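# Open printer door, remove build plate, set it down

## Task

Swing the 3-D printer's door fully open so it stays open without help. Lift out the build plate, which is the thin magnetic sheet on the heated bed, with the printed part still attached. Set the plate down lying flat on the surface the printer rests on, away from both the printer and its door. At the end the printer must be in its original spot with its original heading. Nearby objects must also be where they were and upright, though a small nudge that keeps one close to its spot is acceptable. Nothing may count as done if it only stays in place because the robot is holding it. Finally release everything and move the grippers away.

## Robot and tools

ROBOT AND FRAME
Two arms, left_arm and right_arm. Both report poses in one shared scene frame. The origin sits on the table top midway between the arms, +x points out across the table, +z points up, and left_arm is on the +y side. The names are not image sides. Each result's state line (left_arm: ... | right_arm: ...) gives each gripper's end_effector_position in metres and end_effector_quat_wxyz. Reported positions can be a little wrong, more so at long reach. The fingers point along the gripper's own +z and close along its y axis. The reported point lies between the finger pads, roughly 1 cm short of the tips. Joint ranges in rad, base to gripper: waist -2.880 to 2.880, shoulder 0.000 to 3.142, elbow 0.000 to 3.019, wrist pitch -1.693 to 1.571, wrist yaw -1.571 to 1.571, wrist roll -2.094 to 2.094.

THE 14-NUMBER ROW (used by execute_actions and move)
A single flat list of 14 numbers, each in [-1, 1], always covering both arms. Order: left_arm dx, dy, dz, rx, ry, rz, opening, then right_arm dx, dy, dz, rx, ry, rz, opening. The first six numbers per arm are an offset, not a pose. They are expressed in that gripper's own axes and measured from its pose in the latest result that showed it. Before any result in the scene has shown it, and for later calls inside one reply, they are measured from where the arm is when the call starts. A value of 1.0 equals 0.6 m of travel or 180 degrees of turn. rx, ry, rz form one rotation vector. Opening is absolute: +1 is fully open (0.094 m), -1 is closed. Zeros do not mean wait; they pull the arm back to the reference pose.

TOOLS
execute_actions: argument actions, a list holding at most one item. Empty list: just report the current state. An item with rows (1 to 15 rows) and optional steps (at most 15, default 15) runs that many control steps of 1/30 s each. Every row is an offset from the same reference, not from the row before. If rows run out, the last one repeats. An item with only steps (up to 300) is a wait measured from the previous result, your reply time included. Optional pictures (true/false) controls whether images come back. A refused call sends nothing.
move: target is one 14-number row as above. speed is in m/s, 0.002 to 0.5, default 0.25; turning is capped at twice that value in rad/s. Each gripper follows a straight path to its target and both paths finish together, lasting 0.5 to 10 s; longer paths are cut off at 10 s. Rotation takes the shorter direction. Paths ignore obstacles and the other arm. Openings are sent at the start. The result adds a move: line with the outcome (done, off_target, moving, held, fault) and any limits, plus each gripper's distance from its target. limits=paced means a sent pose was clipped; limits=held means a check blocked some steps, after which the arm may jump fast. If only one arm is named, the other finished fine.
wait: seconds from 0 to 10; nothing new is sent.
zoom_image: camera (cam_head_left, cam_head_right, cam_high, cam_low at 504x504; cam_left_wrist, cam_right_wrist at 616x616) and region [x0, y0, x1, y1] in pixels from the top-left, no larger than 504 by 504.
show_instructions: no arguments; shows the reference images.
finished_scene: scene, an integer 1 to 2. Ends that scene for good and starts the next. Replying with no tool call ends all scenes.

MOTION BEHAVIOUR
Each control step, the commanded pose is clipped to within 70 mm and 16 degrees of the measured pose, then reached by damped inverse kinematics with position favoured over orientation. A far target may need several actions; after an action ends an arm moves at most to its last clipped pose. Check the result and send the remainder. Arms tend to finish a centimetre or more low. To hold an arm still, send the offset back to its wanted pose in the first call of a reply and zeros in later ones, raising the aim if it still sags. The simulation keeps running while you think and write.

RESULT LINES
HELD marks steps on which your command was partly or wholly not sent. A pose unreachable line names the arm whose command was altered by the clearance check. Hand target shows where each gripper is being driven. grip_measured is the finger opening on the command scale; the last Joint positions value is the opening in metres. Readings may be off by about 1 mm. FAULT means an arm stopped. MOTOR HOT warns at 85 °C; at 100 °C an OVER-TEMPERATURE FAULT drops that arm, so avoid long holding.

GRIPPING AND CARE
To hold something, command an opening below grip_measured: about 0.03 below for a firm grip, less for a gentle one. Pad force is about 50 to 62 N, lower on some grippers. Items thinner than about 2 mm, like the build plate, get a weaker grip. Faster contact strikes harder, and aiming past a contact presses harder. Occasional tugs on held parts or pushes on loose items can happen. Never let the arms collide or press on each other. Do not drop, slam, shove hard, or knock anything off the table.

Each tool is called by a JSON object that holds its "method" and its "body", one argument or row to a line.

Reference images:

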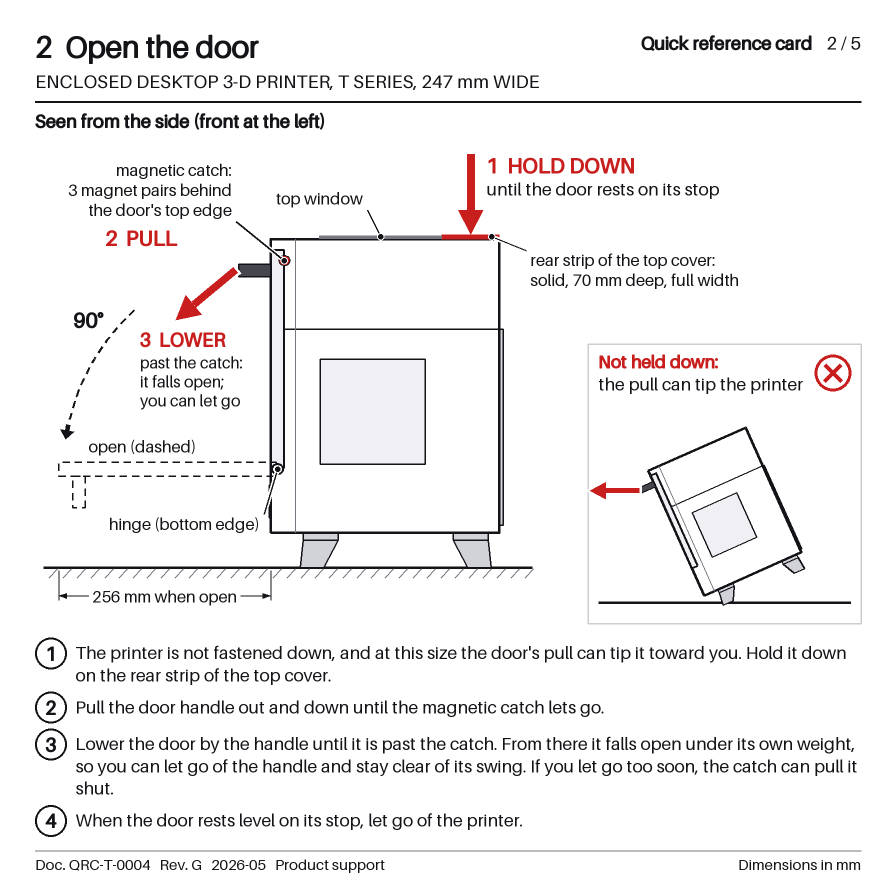

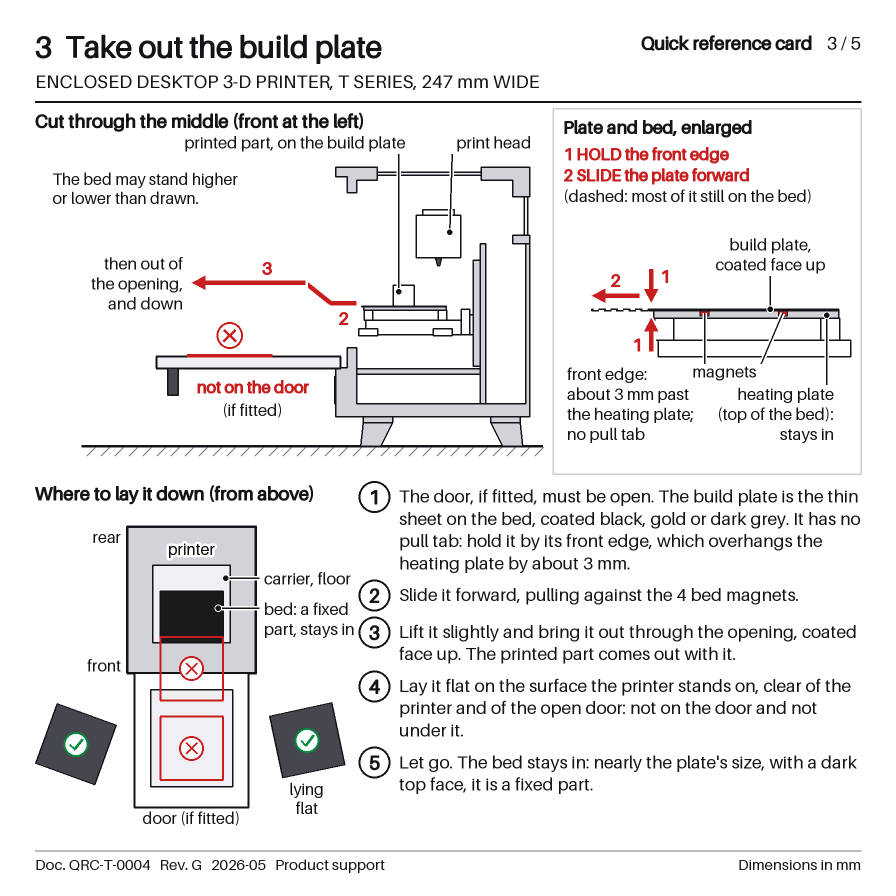

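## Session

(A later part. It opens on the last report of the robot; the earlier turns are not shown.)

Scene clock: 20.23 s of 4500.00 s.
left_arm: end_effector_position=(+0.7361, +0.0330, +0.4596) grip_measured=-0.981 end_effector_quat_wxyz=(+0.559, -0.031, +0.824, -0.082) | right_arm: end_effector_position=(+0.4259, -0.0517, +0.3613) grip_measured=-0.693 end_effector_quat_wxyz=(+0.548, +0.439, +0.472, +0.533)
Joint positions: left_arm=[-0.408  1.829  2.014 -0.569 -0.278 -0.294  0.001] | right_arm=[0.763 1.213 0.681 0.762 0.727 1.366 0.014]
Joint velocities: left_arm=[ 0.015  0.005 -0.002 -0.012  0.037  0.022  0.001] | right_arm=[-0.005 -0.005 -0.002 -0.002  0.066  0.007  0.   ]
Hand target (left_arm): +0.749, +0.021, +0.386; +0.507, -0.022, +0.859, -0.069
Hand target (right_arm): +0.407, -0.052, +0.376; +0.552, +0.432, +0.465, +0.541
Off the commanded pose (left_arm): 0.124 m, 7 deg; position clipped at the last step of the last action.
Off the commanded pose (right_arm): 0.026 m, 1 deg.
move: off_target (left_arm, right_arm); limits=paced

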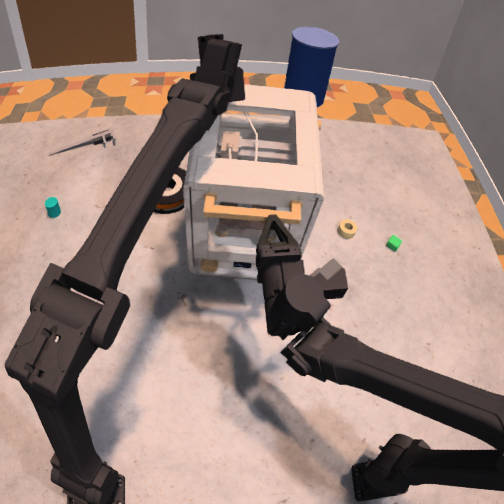

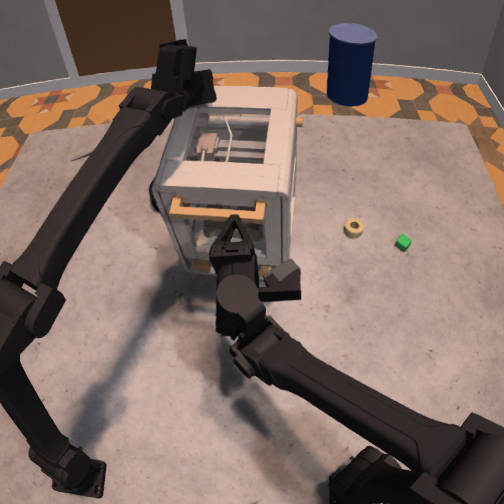

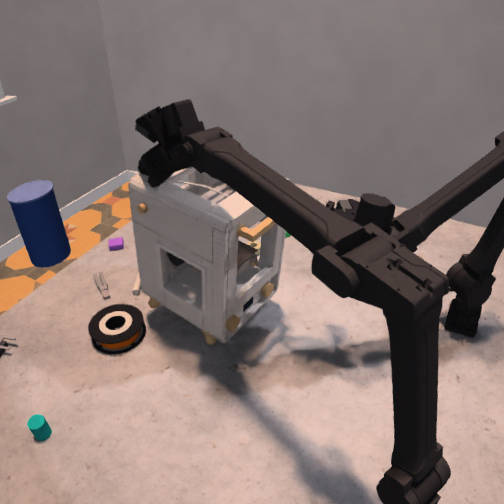

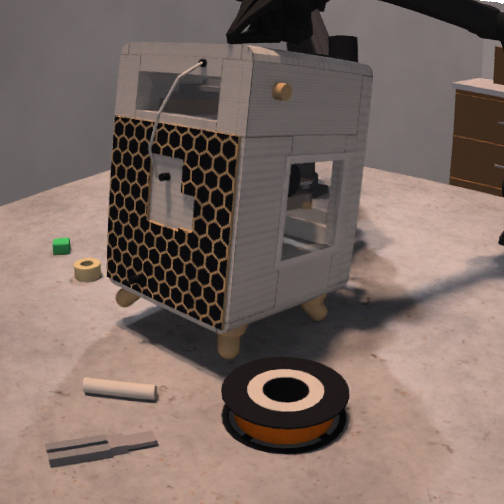

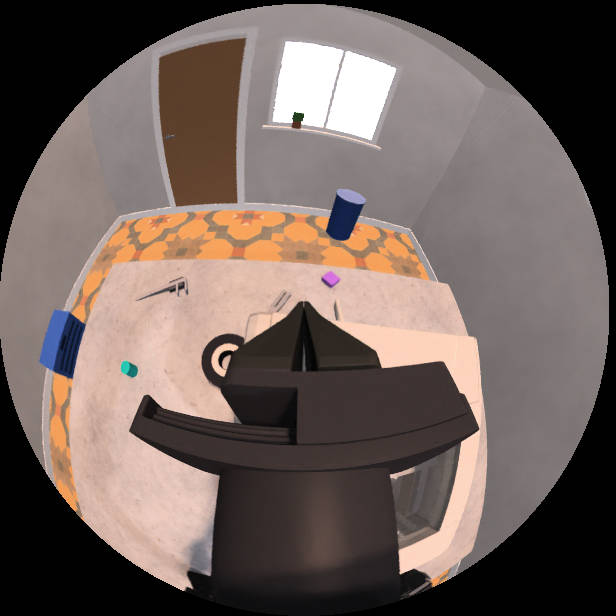

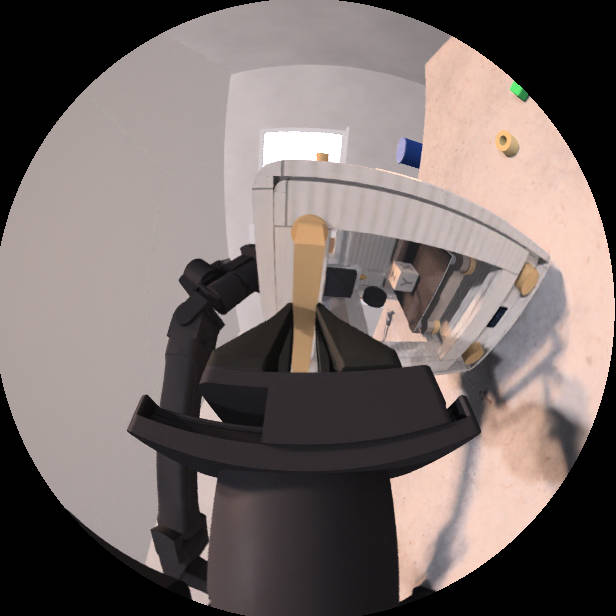

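{"method": "move", "body": {
  "target": [0.03,0,0.0,0,0,0,-1, 0,0.05,0.11,0.065,0,0,-1],
  "speed": 0.04
}}

{"method": "move", "body": {
  "target": [-0.1,0.03,-0.1,0,0,0,-1, 0,0,0,0,0,0,-1]
}}

{"method": "move", "body": {
  "target": [0.13,0,-0.33,0,-0.1,0,-1, 0,0,0,0,0,0,-1]
}}

Scene clock: 23.70 s of 4500.00 s.
left_arm: end_effector_position=(+0.7334, +0.0351, +0.4394) grip_measured=-0.981 end_effector_quat_wxyz=(+0.556, -0.032, +0.827, -0.079) | right_arm: end_effector_position=(+0.4714, -0.0548, +0.3778) grip_measured=-0.694 end_effector_quat_wxyz=(+0.497, +0.499, +0.525, +0.478)
Joint positions: left_arm=[-0.408  1.814  1.945 -0.527 -0.283 -0.295  0.001] | right_arm=[0.685 1.203 0.89  0.251 0.678 1.565 0.014]
Joint velocities: left_arm=[-0.005 -0.015 -0.012  0.002 -0.037 -0.051  0.   ] | right_arm=[ 0.005 -0.015  0.017 -0.012  0.022  0.007  0.   ]
Hand target (left_arm): +0.729, +0.031, +0.443; +0.559, -0.031, +0.824, -0.083
Hand target (right_arm): +0.484, -0.049, +0.402; +0.503, +0.490, +0.523, +0.483
Off the commanded pose (left_arm): 0.007 m, 1 deg.
Off the commanded pose (right_arm): 0.029 m, 1 deg.
move: off_target (right_arm)

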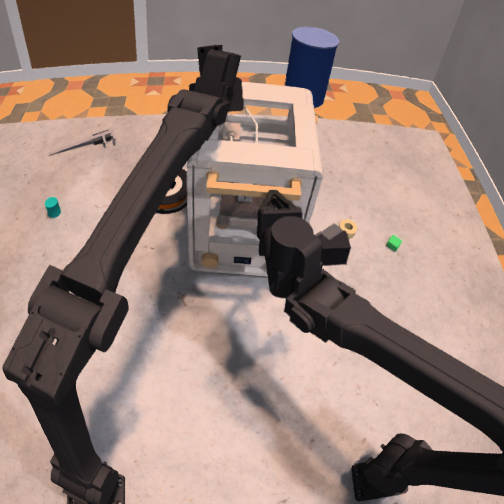

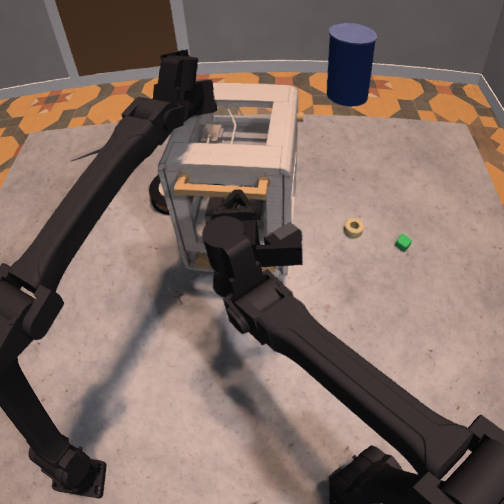

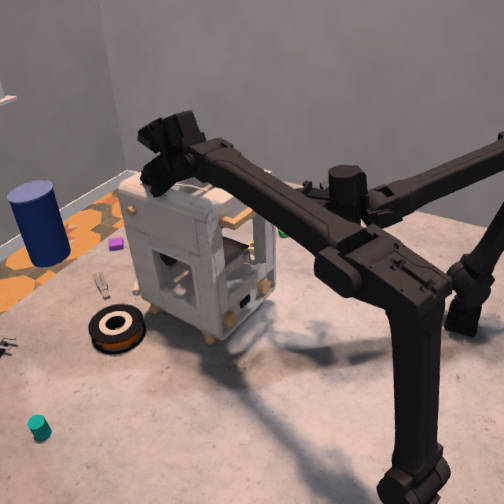

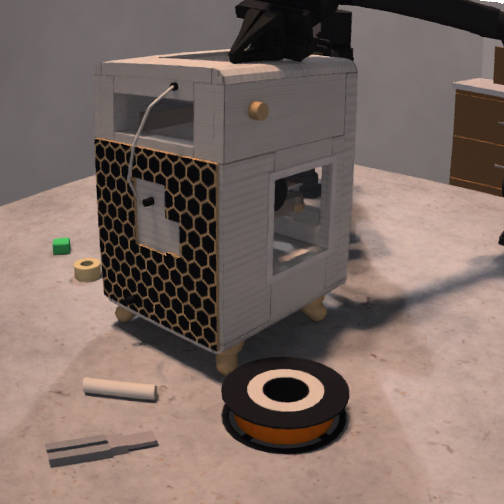

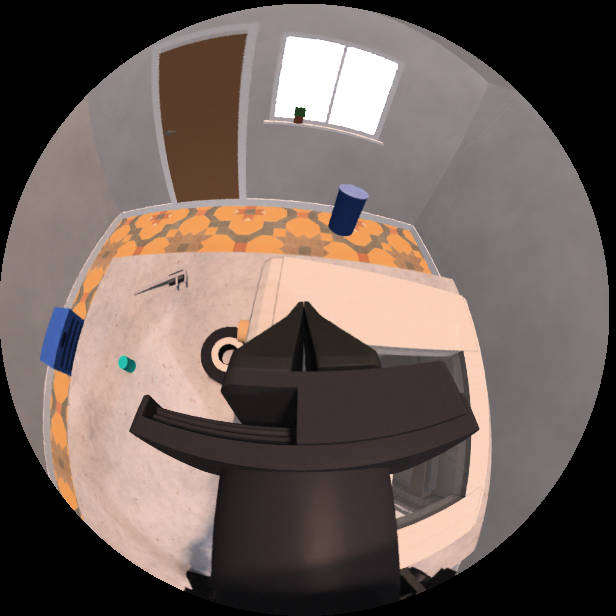

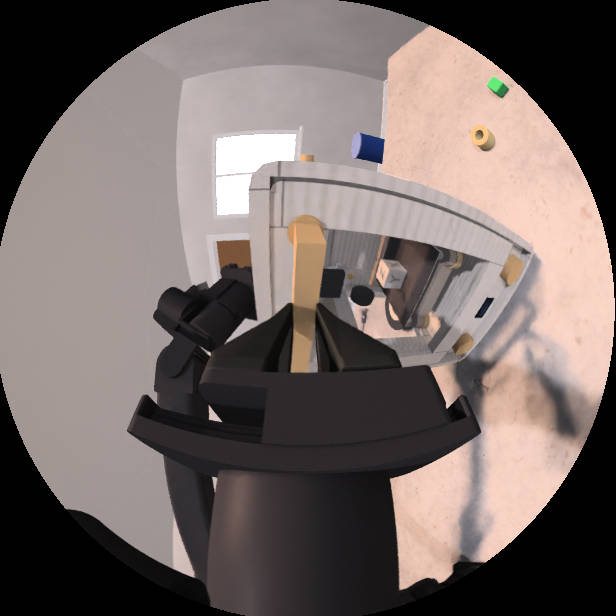

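Scene clock: 24.67 s of 4500.00 s.
left_arm: end_effector_position=(+0.7011, +0.0612, +0.4840) grip_measured=-0.981 end_effector_quat_wxyz=(+0.539, -0.030, +0.838, -0.075) | right_arm: end_effector_position=(+0.4711, -0.0552, +0.3786) grip_measured=-0.694 end_effector_quat_wxyz=(+0.494, +0.502, +0.521, +0.482)
Joint positions: left_arm=[-0.387  1.735  1.98  -0.68  -0.259 -0.293  0.001] | right_arm=[0.685 1.202 0.89  0.251 0.679 1.578 0.014]
Joint velocities: left_arm=[-0.015 -0.015 -0.012 -0.002  0.022 -0.051  0.001] | right_arm=[ 0.005 -0.015 -0.002 -0.002 -0.051  0.007 -0.001]
Hand target (left_arm): +0.701, +0.068, +0.513; +0.556, -0.031, +0.827, -0.078
Hand target (right_arm): +0.471, -0.055, +0.378; +0.497, +0.499, +0.525, +0.478
Off the commanded pose (left_arm): 0.030 m, 2 deg.
Off the commanded pose (right_arm): 0.001 m, 1 deg.
move: off_target (left_arm)

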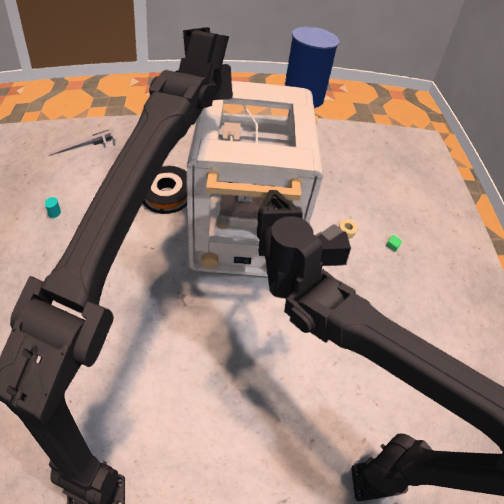

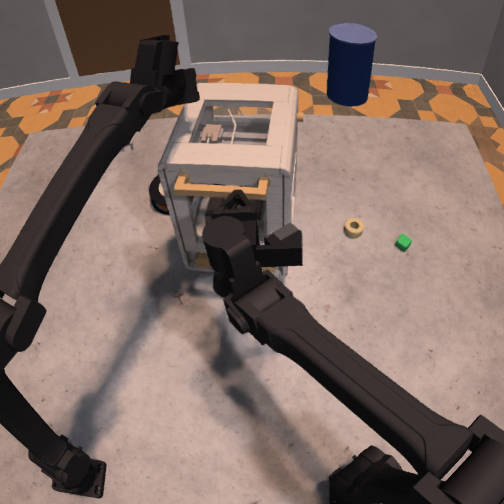

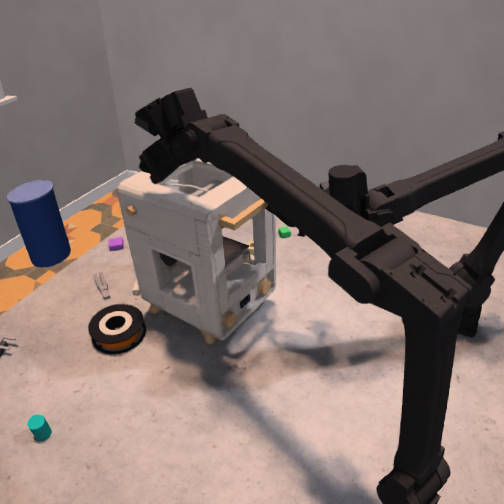

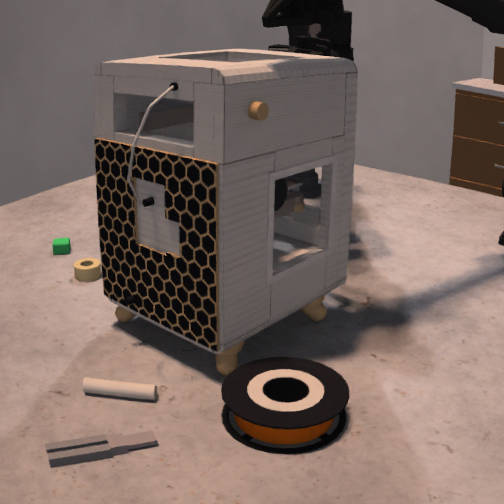

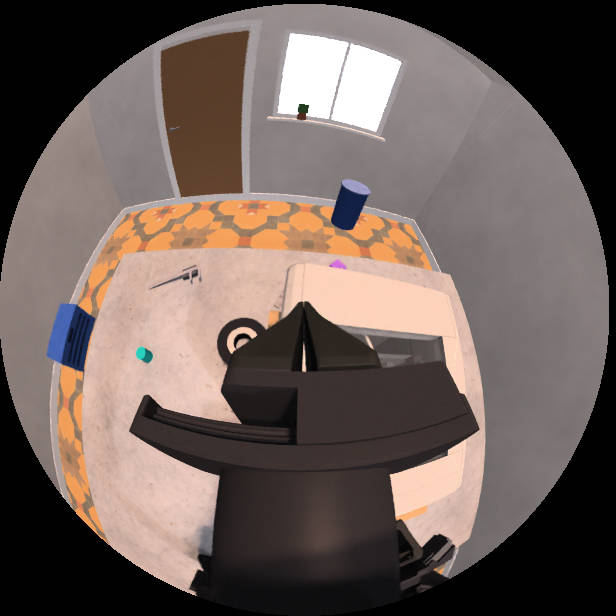

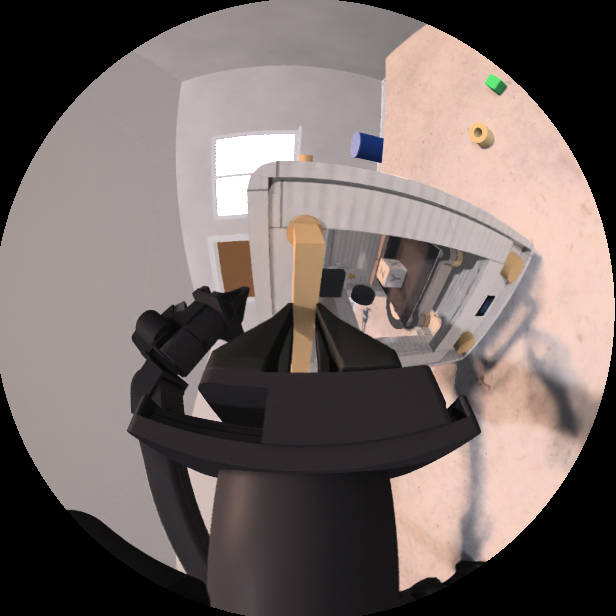

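Scene clock: 25.93 s of 4500.00 s.
left_arm: end_effector_position=(+0.4872, +0.0751, +0.4959) grip_measured=-0.981 end_effector_quat_wxyz=(+0.656, -0.048, +0.750, -0.072) | right_arm: end_effector_position=(+0.4711, -0.0552, +0.3786) grip_measured=-0.694 end_effector_quat_wxyz=(+0.493, +0.504, +0.519, +0.483)
Joint positions: left_arm=[-0.6    1.152  1.218 -0.219 -0.549 -0.254  0.001] | right_arm=[0.685 1.202 0.89  0.251 0.679 1.584 0.014]
Joint velocities: left_arm=[-0.005 -0.005  0.007  0.002 -0.007  0.007 -0.   ] | right_arm=[-0.015 -0.005  0.007 -0.007 -0.022 -0.037 -0.   ]
Hand target (left_arm): +0.489, +0.072, +0.499; +0.662, -0.046, +0.745, -0.073
Hand target (right_arm): +0.471, -0.055, +0.379; +0.494, +0.502, +0.521, +0.482
Off the commanded pose (left_arm): 0.006 m, 1 deg.
Off the commanded pose (right_arm): 0.000 m, 0 deg.
move: done

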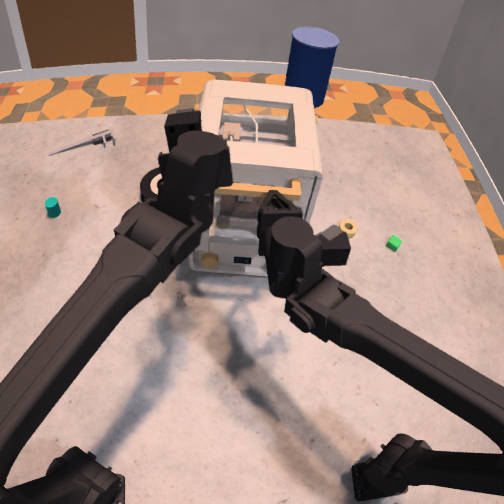

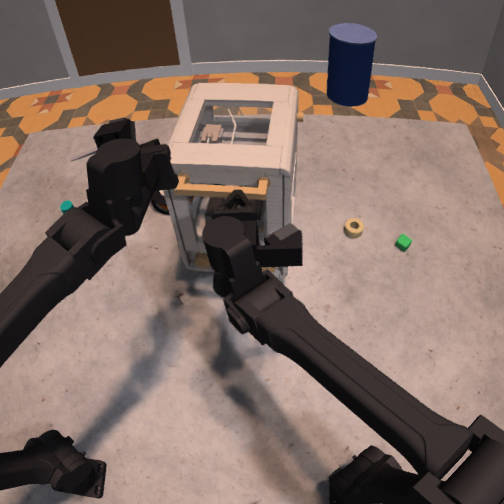

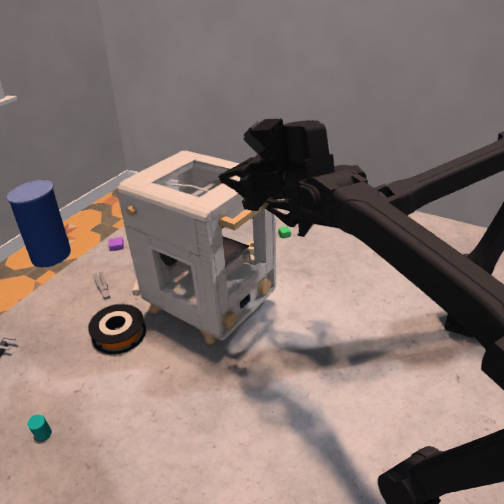

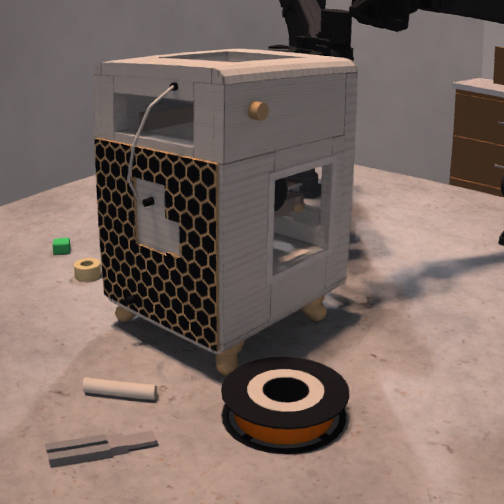

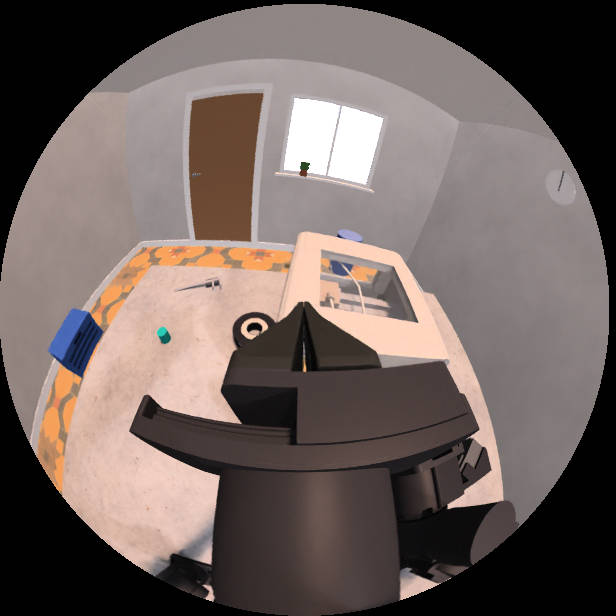

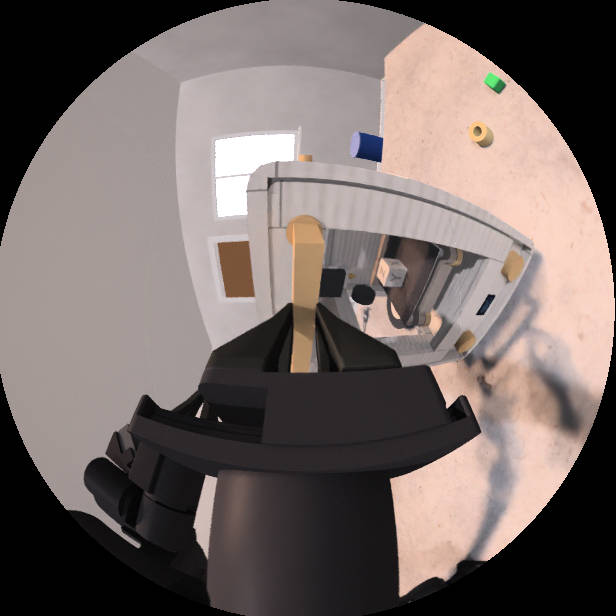

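{"method": "move", "body": {
  "target": [0.12,-0.02,-0.02,0,0.12,0,-1, 0,0.02,0,0,0,0,-1],
  "speed": 0.1
}}

Scene clock: 28.70 s of 4500.00 s.
left_arm: end_effector_position=(+0.4617, +0.0626, +0.4018) grip_measured=-0.981 end_effector_quat_wxyz=(+0.492, -0.028, +0.868, -0.063) | right_arm: end_effector_position=(+0.4704, -0.0553, +0.3776) grip_measured=-0.694 end_effector_quat_wxyz=(+0.490, +0.505, +0.521, +0.483)
Joint positions: left_arm=[-0.617  1.187  1.249 -0.658 -0.444 -0.443  0.001] | right_arm=[0.685 1.199 0.89  0.239 0.676 1.591 0.014]
Joint velocities: left_arm=[-0.005 -0.015  0.002 -0.012  0.037  0.007  0.001] | right_arm=[ 0.015 -0.005 -0.012  0.002  0.081 -0.051  0.   ]
Hand target (left_arm): +0.464, +0.052, +0.429; +0.505, -0.032, +0.859, -0.081
Hand target (right_arm): +0.472, -0.055, +0.390; +0.493, +0.504, +0.519, +0.483
Off the commanded pose (left_arm): 0.030 m, 3 deg.
Off the commanded pose (right_arm): 0.013 m, 0 deg.
move: off_target (left_arm, right_arm)

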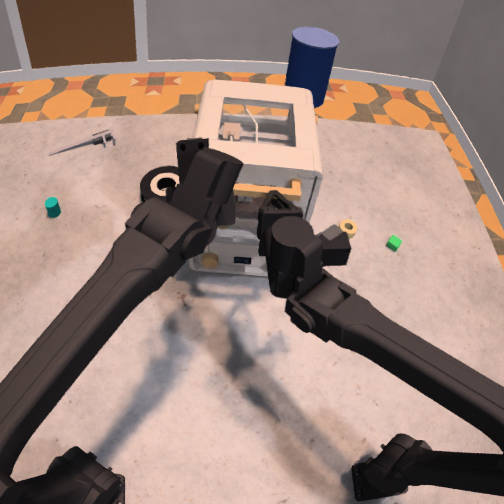

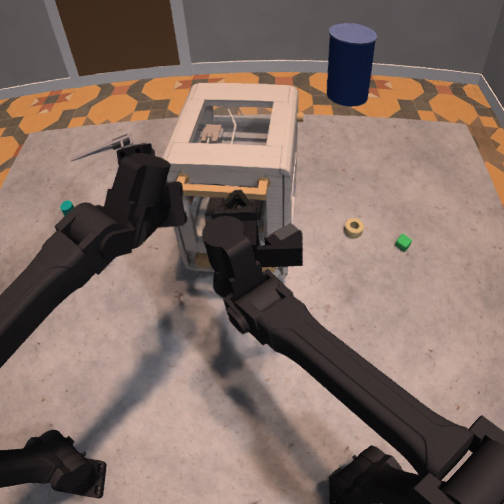

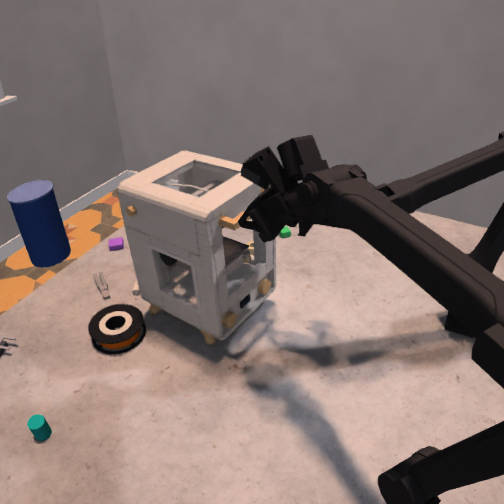

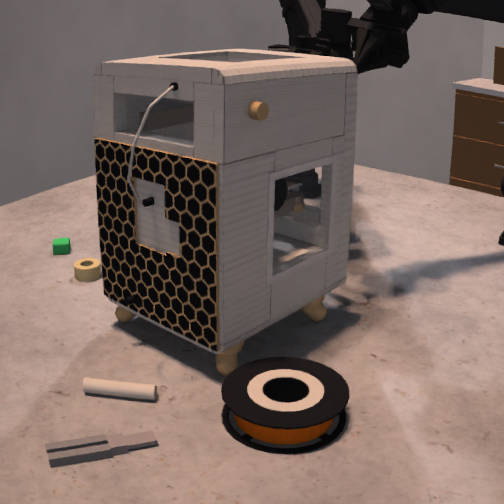

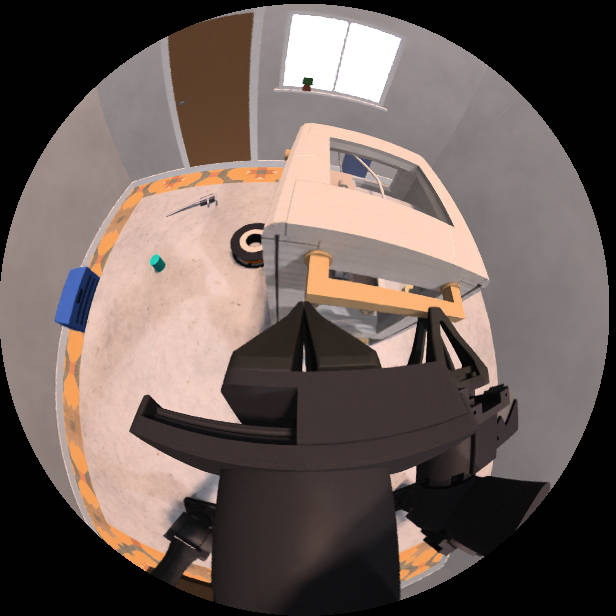

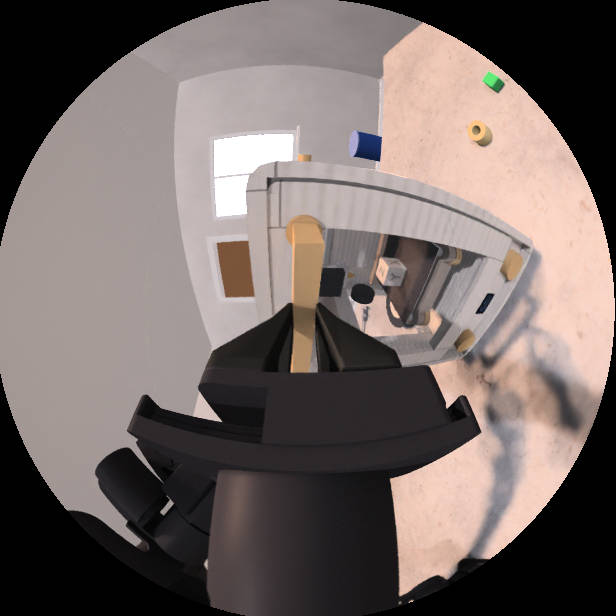

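{"method": "move", "body": {
  "target": [-0.087,0.055,0.028,0,0,0,-1, 0,0.02,0,0,0,0,-1],
  "speed": 0.05
}}

Scene clock: 30.67 s of 4500.00 s.
left_arm: end_effector_position=(+0.4943, +0.0987, +0.4076) grip_measured=-0.981 end_effector_quat_wxyz=(+0.480, -0.026, +0.875, -0.058) | right_arm: end_effector_position=(+0.4698, -0.0553, +0.3773) grip_measured=-0.694 end_effector_quat_wxyz=(+0.488, +0.506, +0.522, +0.483)
Joint positions: left_arm=[-0.493  1.219  1.301 -0.682 -0.338 -0.372  0.001] | right_arm=[0.685 1.196 0.89  0.232 0.673 1.596 0.014]
Joint velocities: left_arm=[-0.005  0.005 -0.007 -0.017 -0.081  0.007 -0.   ] | right_arm=[-0.015 -0.005  0.007 -0.002  0.007  0.037  0.001]
Hand target (left_arm): +0.503, +0.100, +0.432; +0.494, -0.027, +0.867, -0.061
Hand target (right_arm): +0.471, -0.055, +0.390; +0.490, +0.505, +0.521, +0.483
Off the commanded pose (left_arm): 0.027 m, 2 deg.
Off the commanded pose (right_arm): 0.012 m, 0 deg.
move: off_target (left_arm, right_arm)

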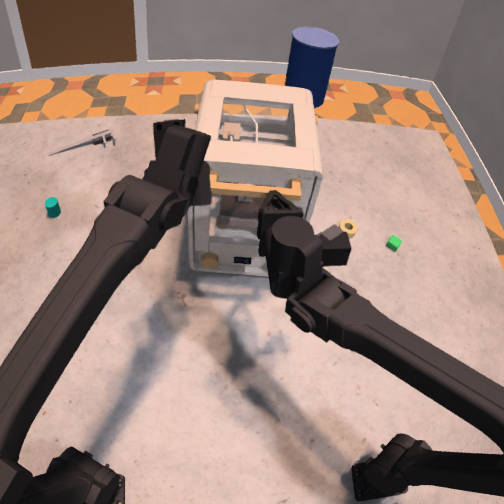

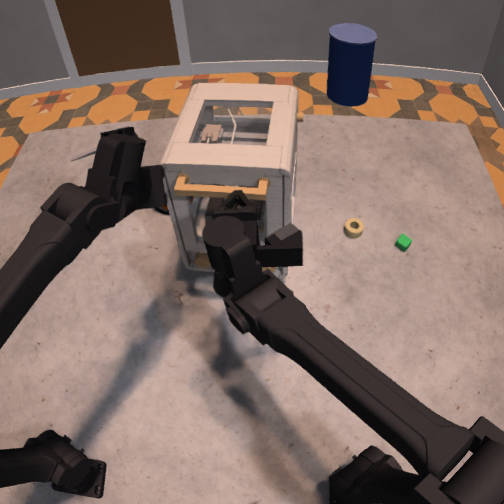

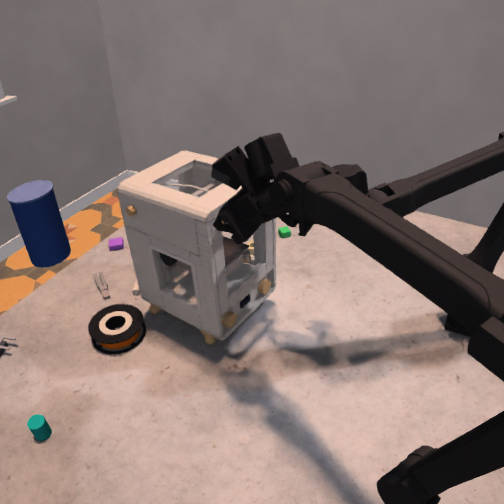

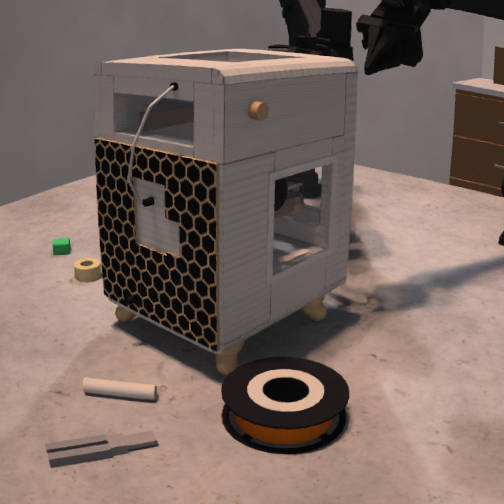

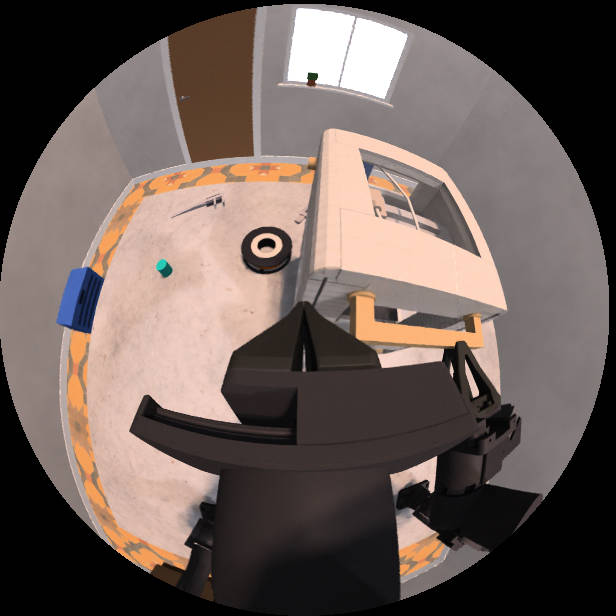

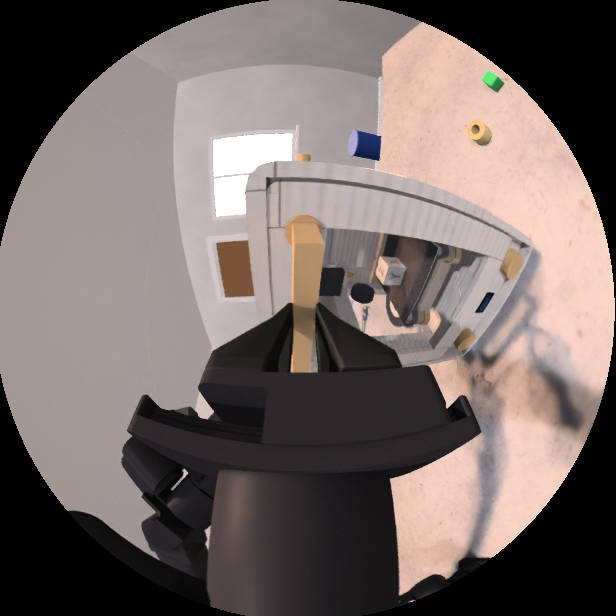

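{"method": "move", "body": {
  "target": [-0.07,-0.03,0.02,0,0,0,-1, 0,0.02,0,0,0,0,-1],
  "speed": 0.03
}}

Scene clock: 33.00 s of 4500.00 s.
left_arm: end_effector_position=(+0.5129, +0.0884, +0.4087) grip_measured=-0.981 end_effector_quat_wxyz=(+0.461, -0.020, +0.886, -0.048) | right_arm: end_effector_position=(+0.4697, -0.0553, +0.3771) grip_measured=-0.694 end_effector_quat_wxyz=(+0.486, +0.507, +0.523, +0.483)
Joint positions: left_arm=[-0.493  1.294  1.394 -0.749 -0.336 -0.371  0.001] | right_arm=[0.684 1.195 0.89  0.229 0.671 1.599 0.014]
Joint velocities: left_arm=[-0.005 -0.005 -0.012  0.007 -0.095 -0.066 -0.001] | right_arm=[-0.015  0.015  0.017  0.007  0.007 -0.081 -0.   ]
Hand target (left_arm): +0.525, +0.085, +0.437; +0.480, -0.026, +0.875, -0.058
Hand target (right_arm): +0.470, -0.055, +0.389; +0.488, +0.506, +0.522, +0.483
Off the commanded pose (left_arm): 0.033 m, 3 deg.
Off the commanded pose (right_arm): 0.012 m, 0 deg.
move: off_target (left_arm, right_arm)

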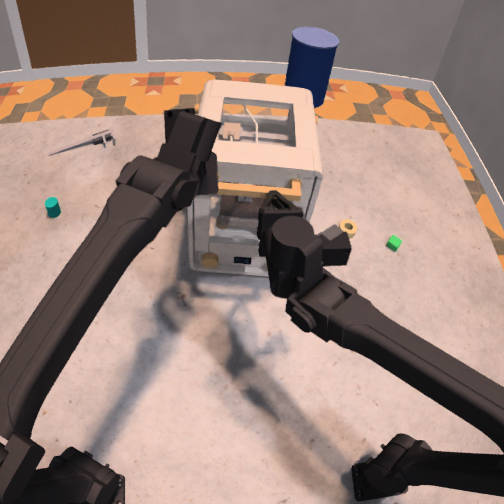

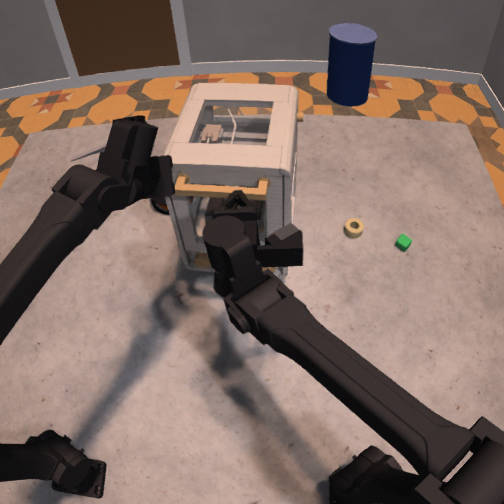

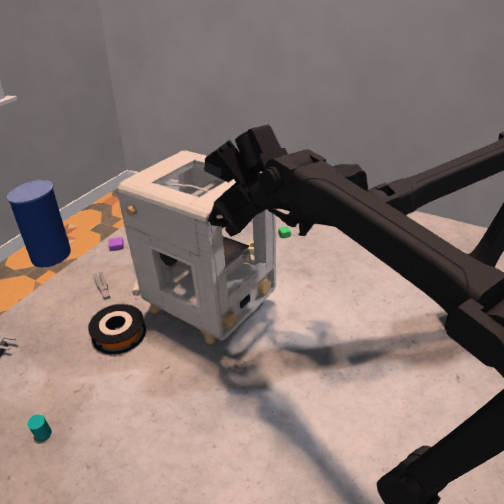

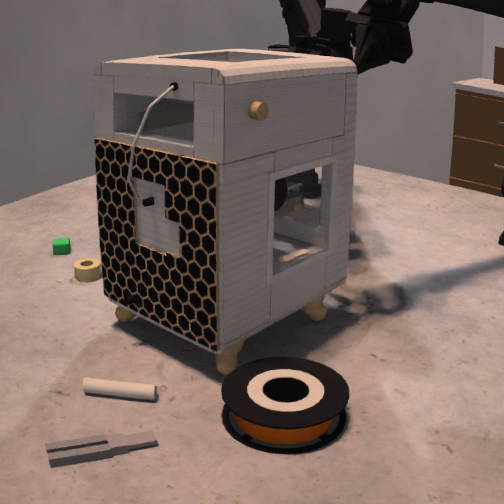

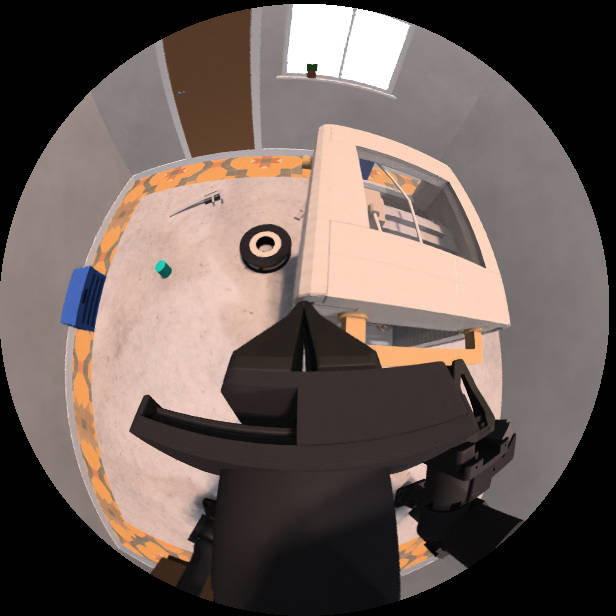

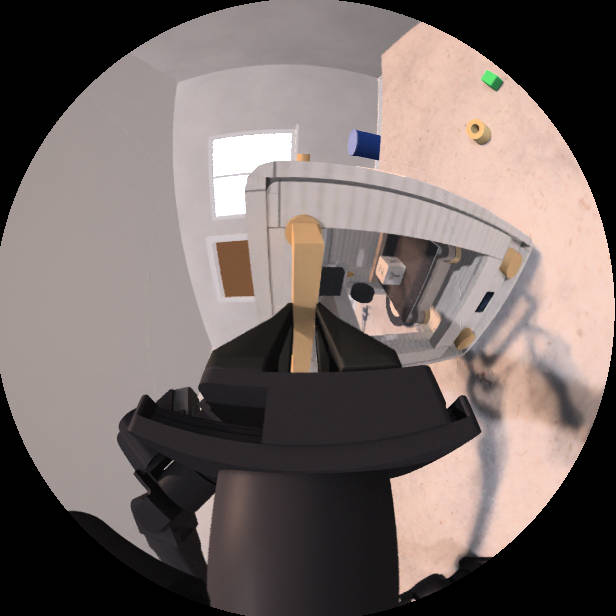

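At corner. Push there while pulling.

{"method": "move", "body": {
  "target": [-0.075,-0.015,0.03,0,-0.015,0,-1, 0,0,-0.08,-0.06,0,0,-1],
  "speed": 0.03
}}

Scene clock: 38.73 s of 4500.00 s.
left_arm: end_effector_position=(+0.5159, +0.0894, +0.4090) grip_measured=-0.981 end_effector_quat_wxyz=(+0.454, -0.013, +0.890, -0.037) | right_arm: end_effector_position=(+0.4272, -0.0499, +0.3647) grip_measured=-0.695 end_effector_quat_wxyz=(+0.520, +0.465, +0.489, +0.523)
Joint positions: left_arm=[-0.49   1.309  1.418 -0.778 -0.34  -0.353  0.001] | right_arm=[0.765 1.169 0.723 0.566 0.733 1.468 0.014]
Joint velocities: left_arm=[-0.015 -0.005 -0.012 -0.007 -0.081  0.007  0.001] | right_arm=[-0.005 -0.005 -0.002 -0.017 -0.007  0.007 -0.001]
Hand target (left_arm): +0.549, +0.084, +0.434; +0.482, -0.022, +0.875, -0.046
Hand target (right_arm): +0.421, -0.057, +0.380; +0.530, +0.461, +0.475, +0.530
Off the commanded pose (left_arm): 0.047 m, 4 deg.
Off the commanded pose (right_arm): 0.017 m, 2 deg.
move: off_target (left_arm, right_arm)

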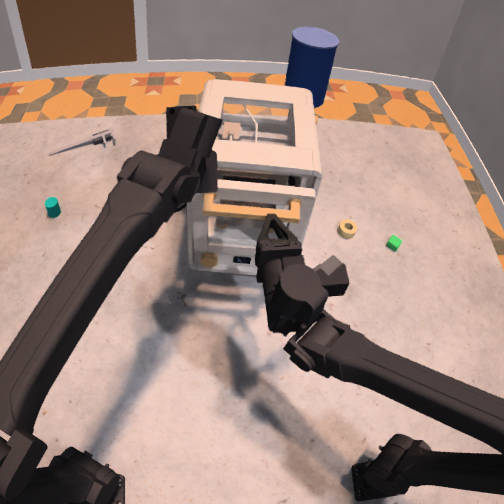

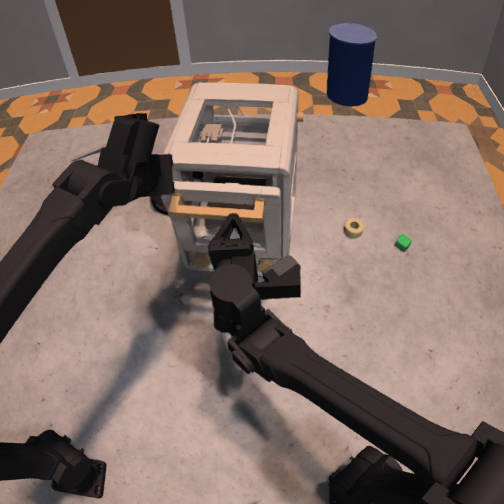

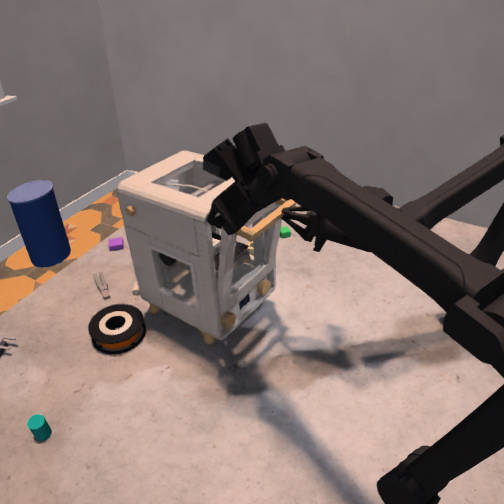

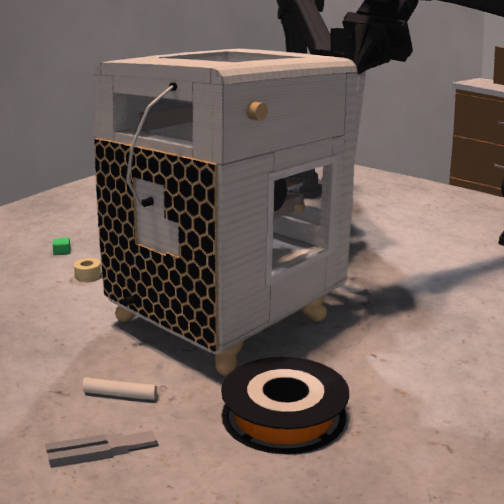

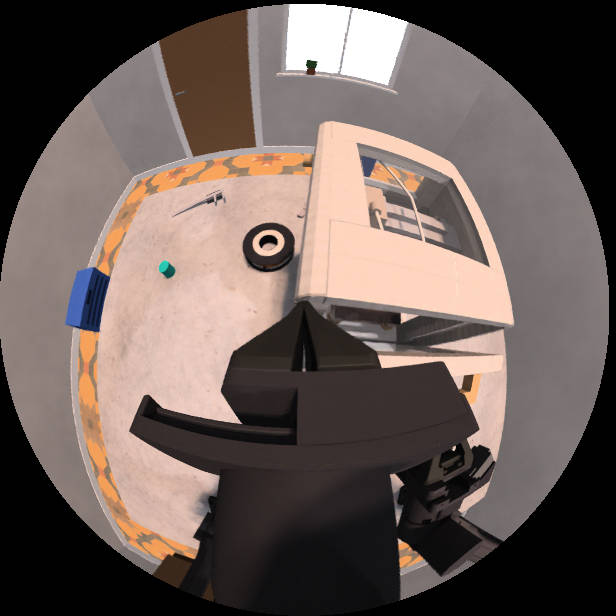

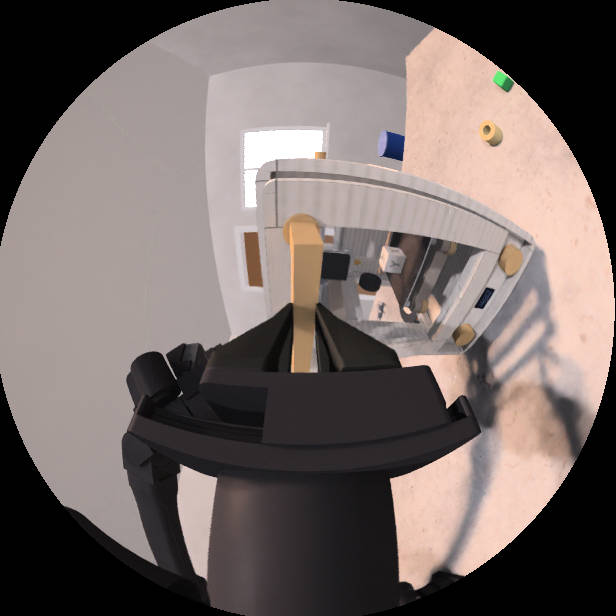

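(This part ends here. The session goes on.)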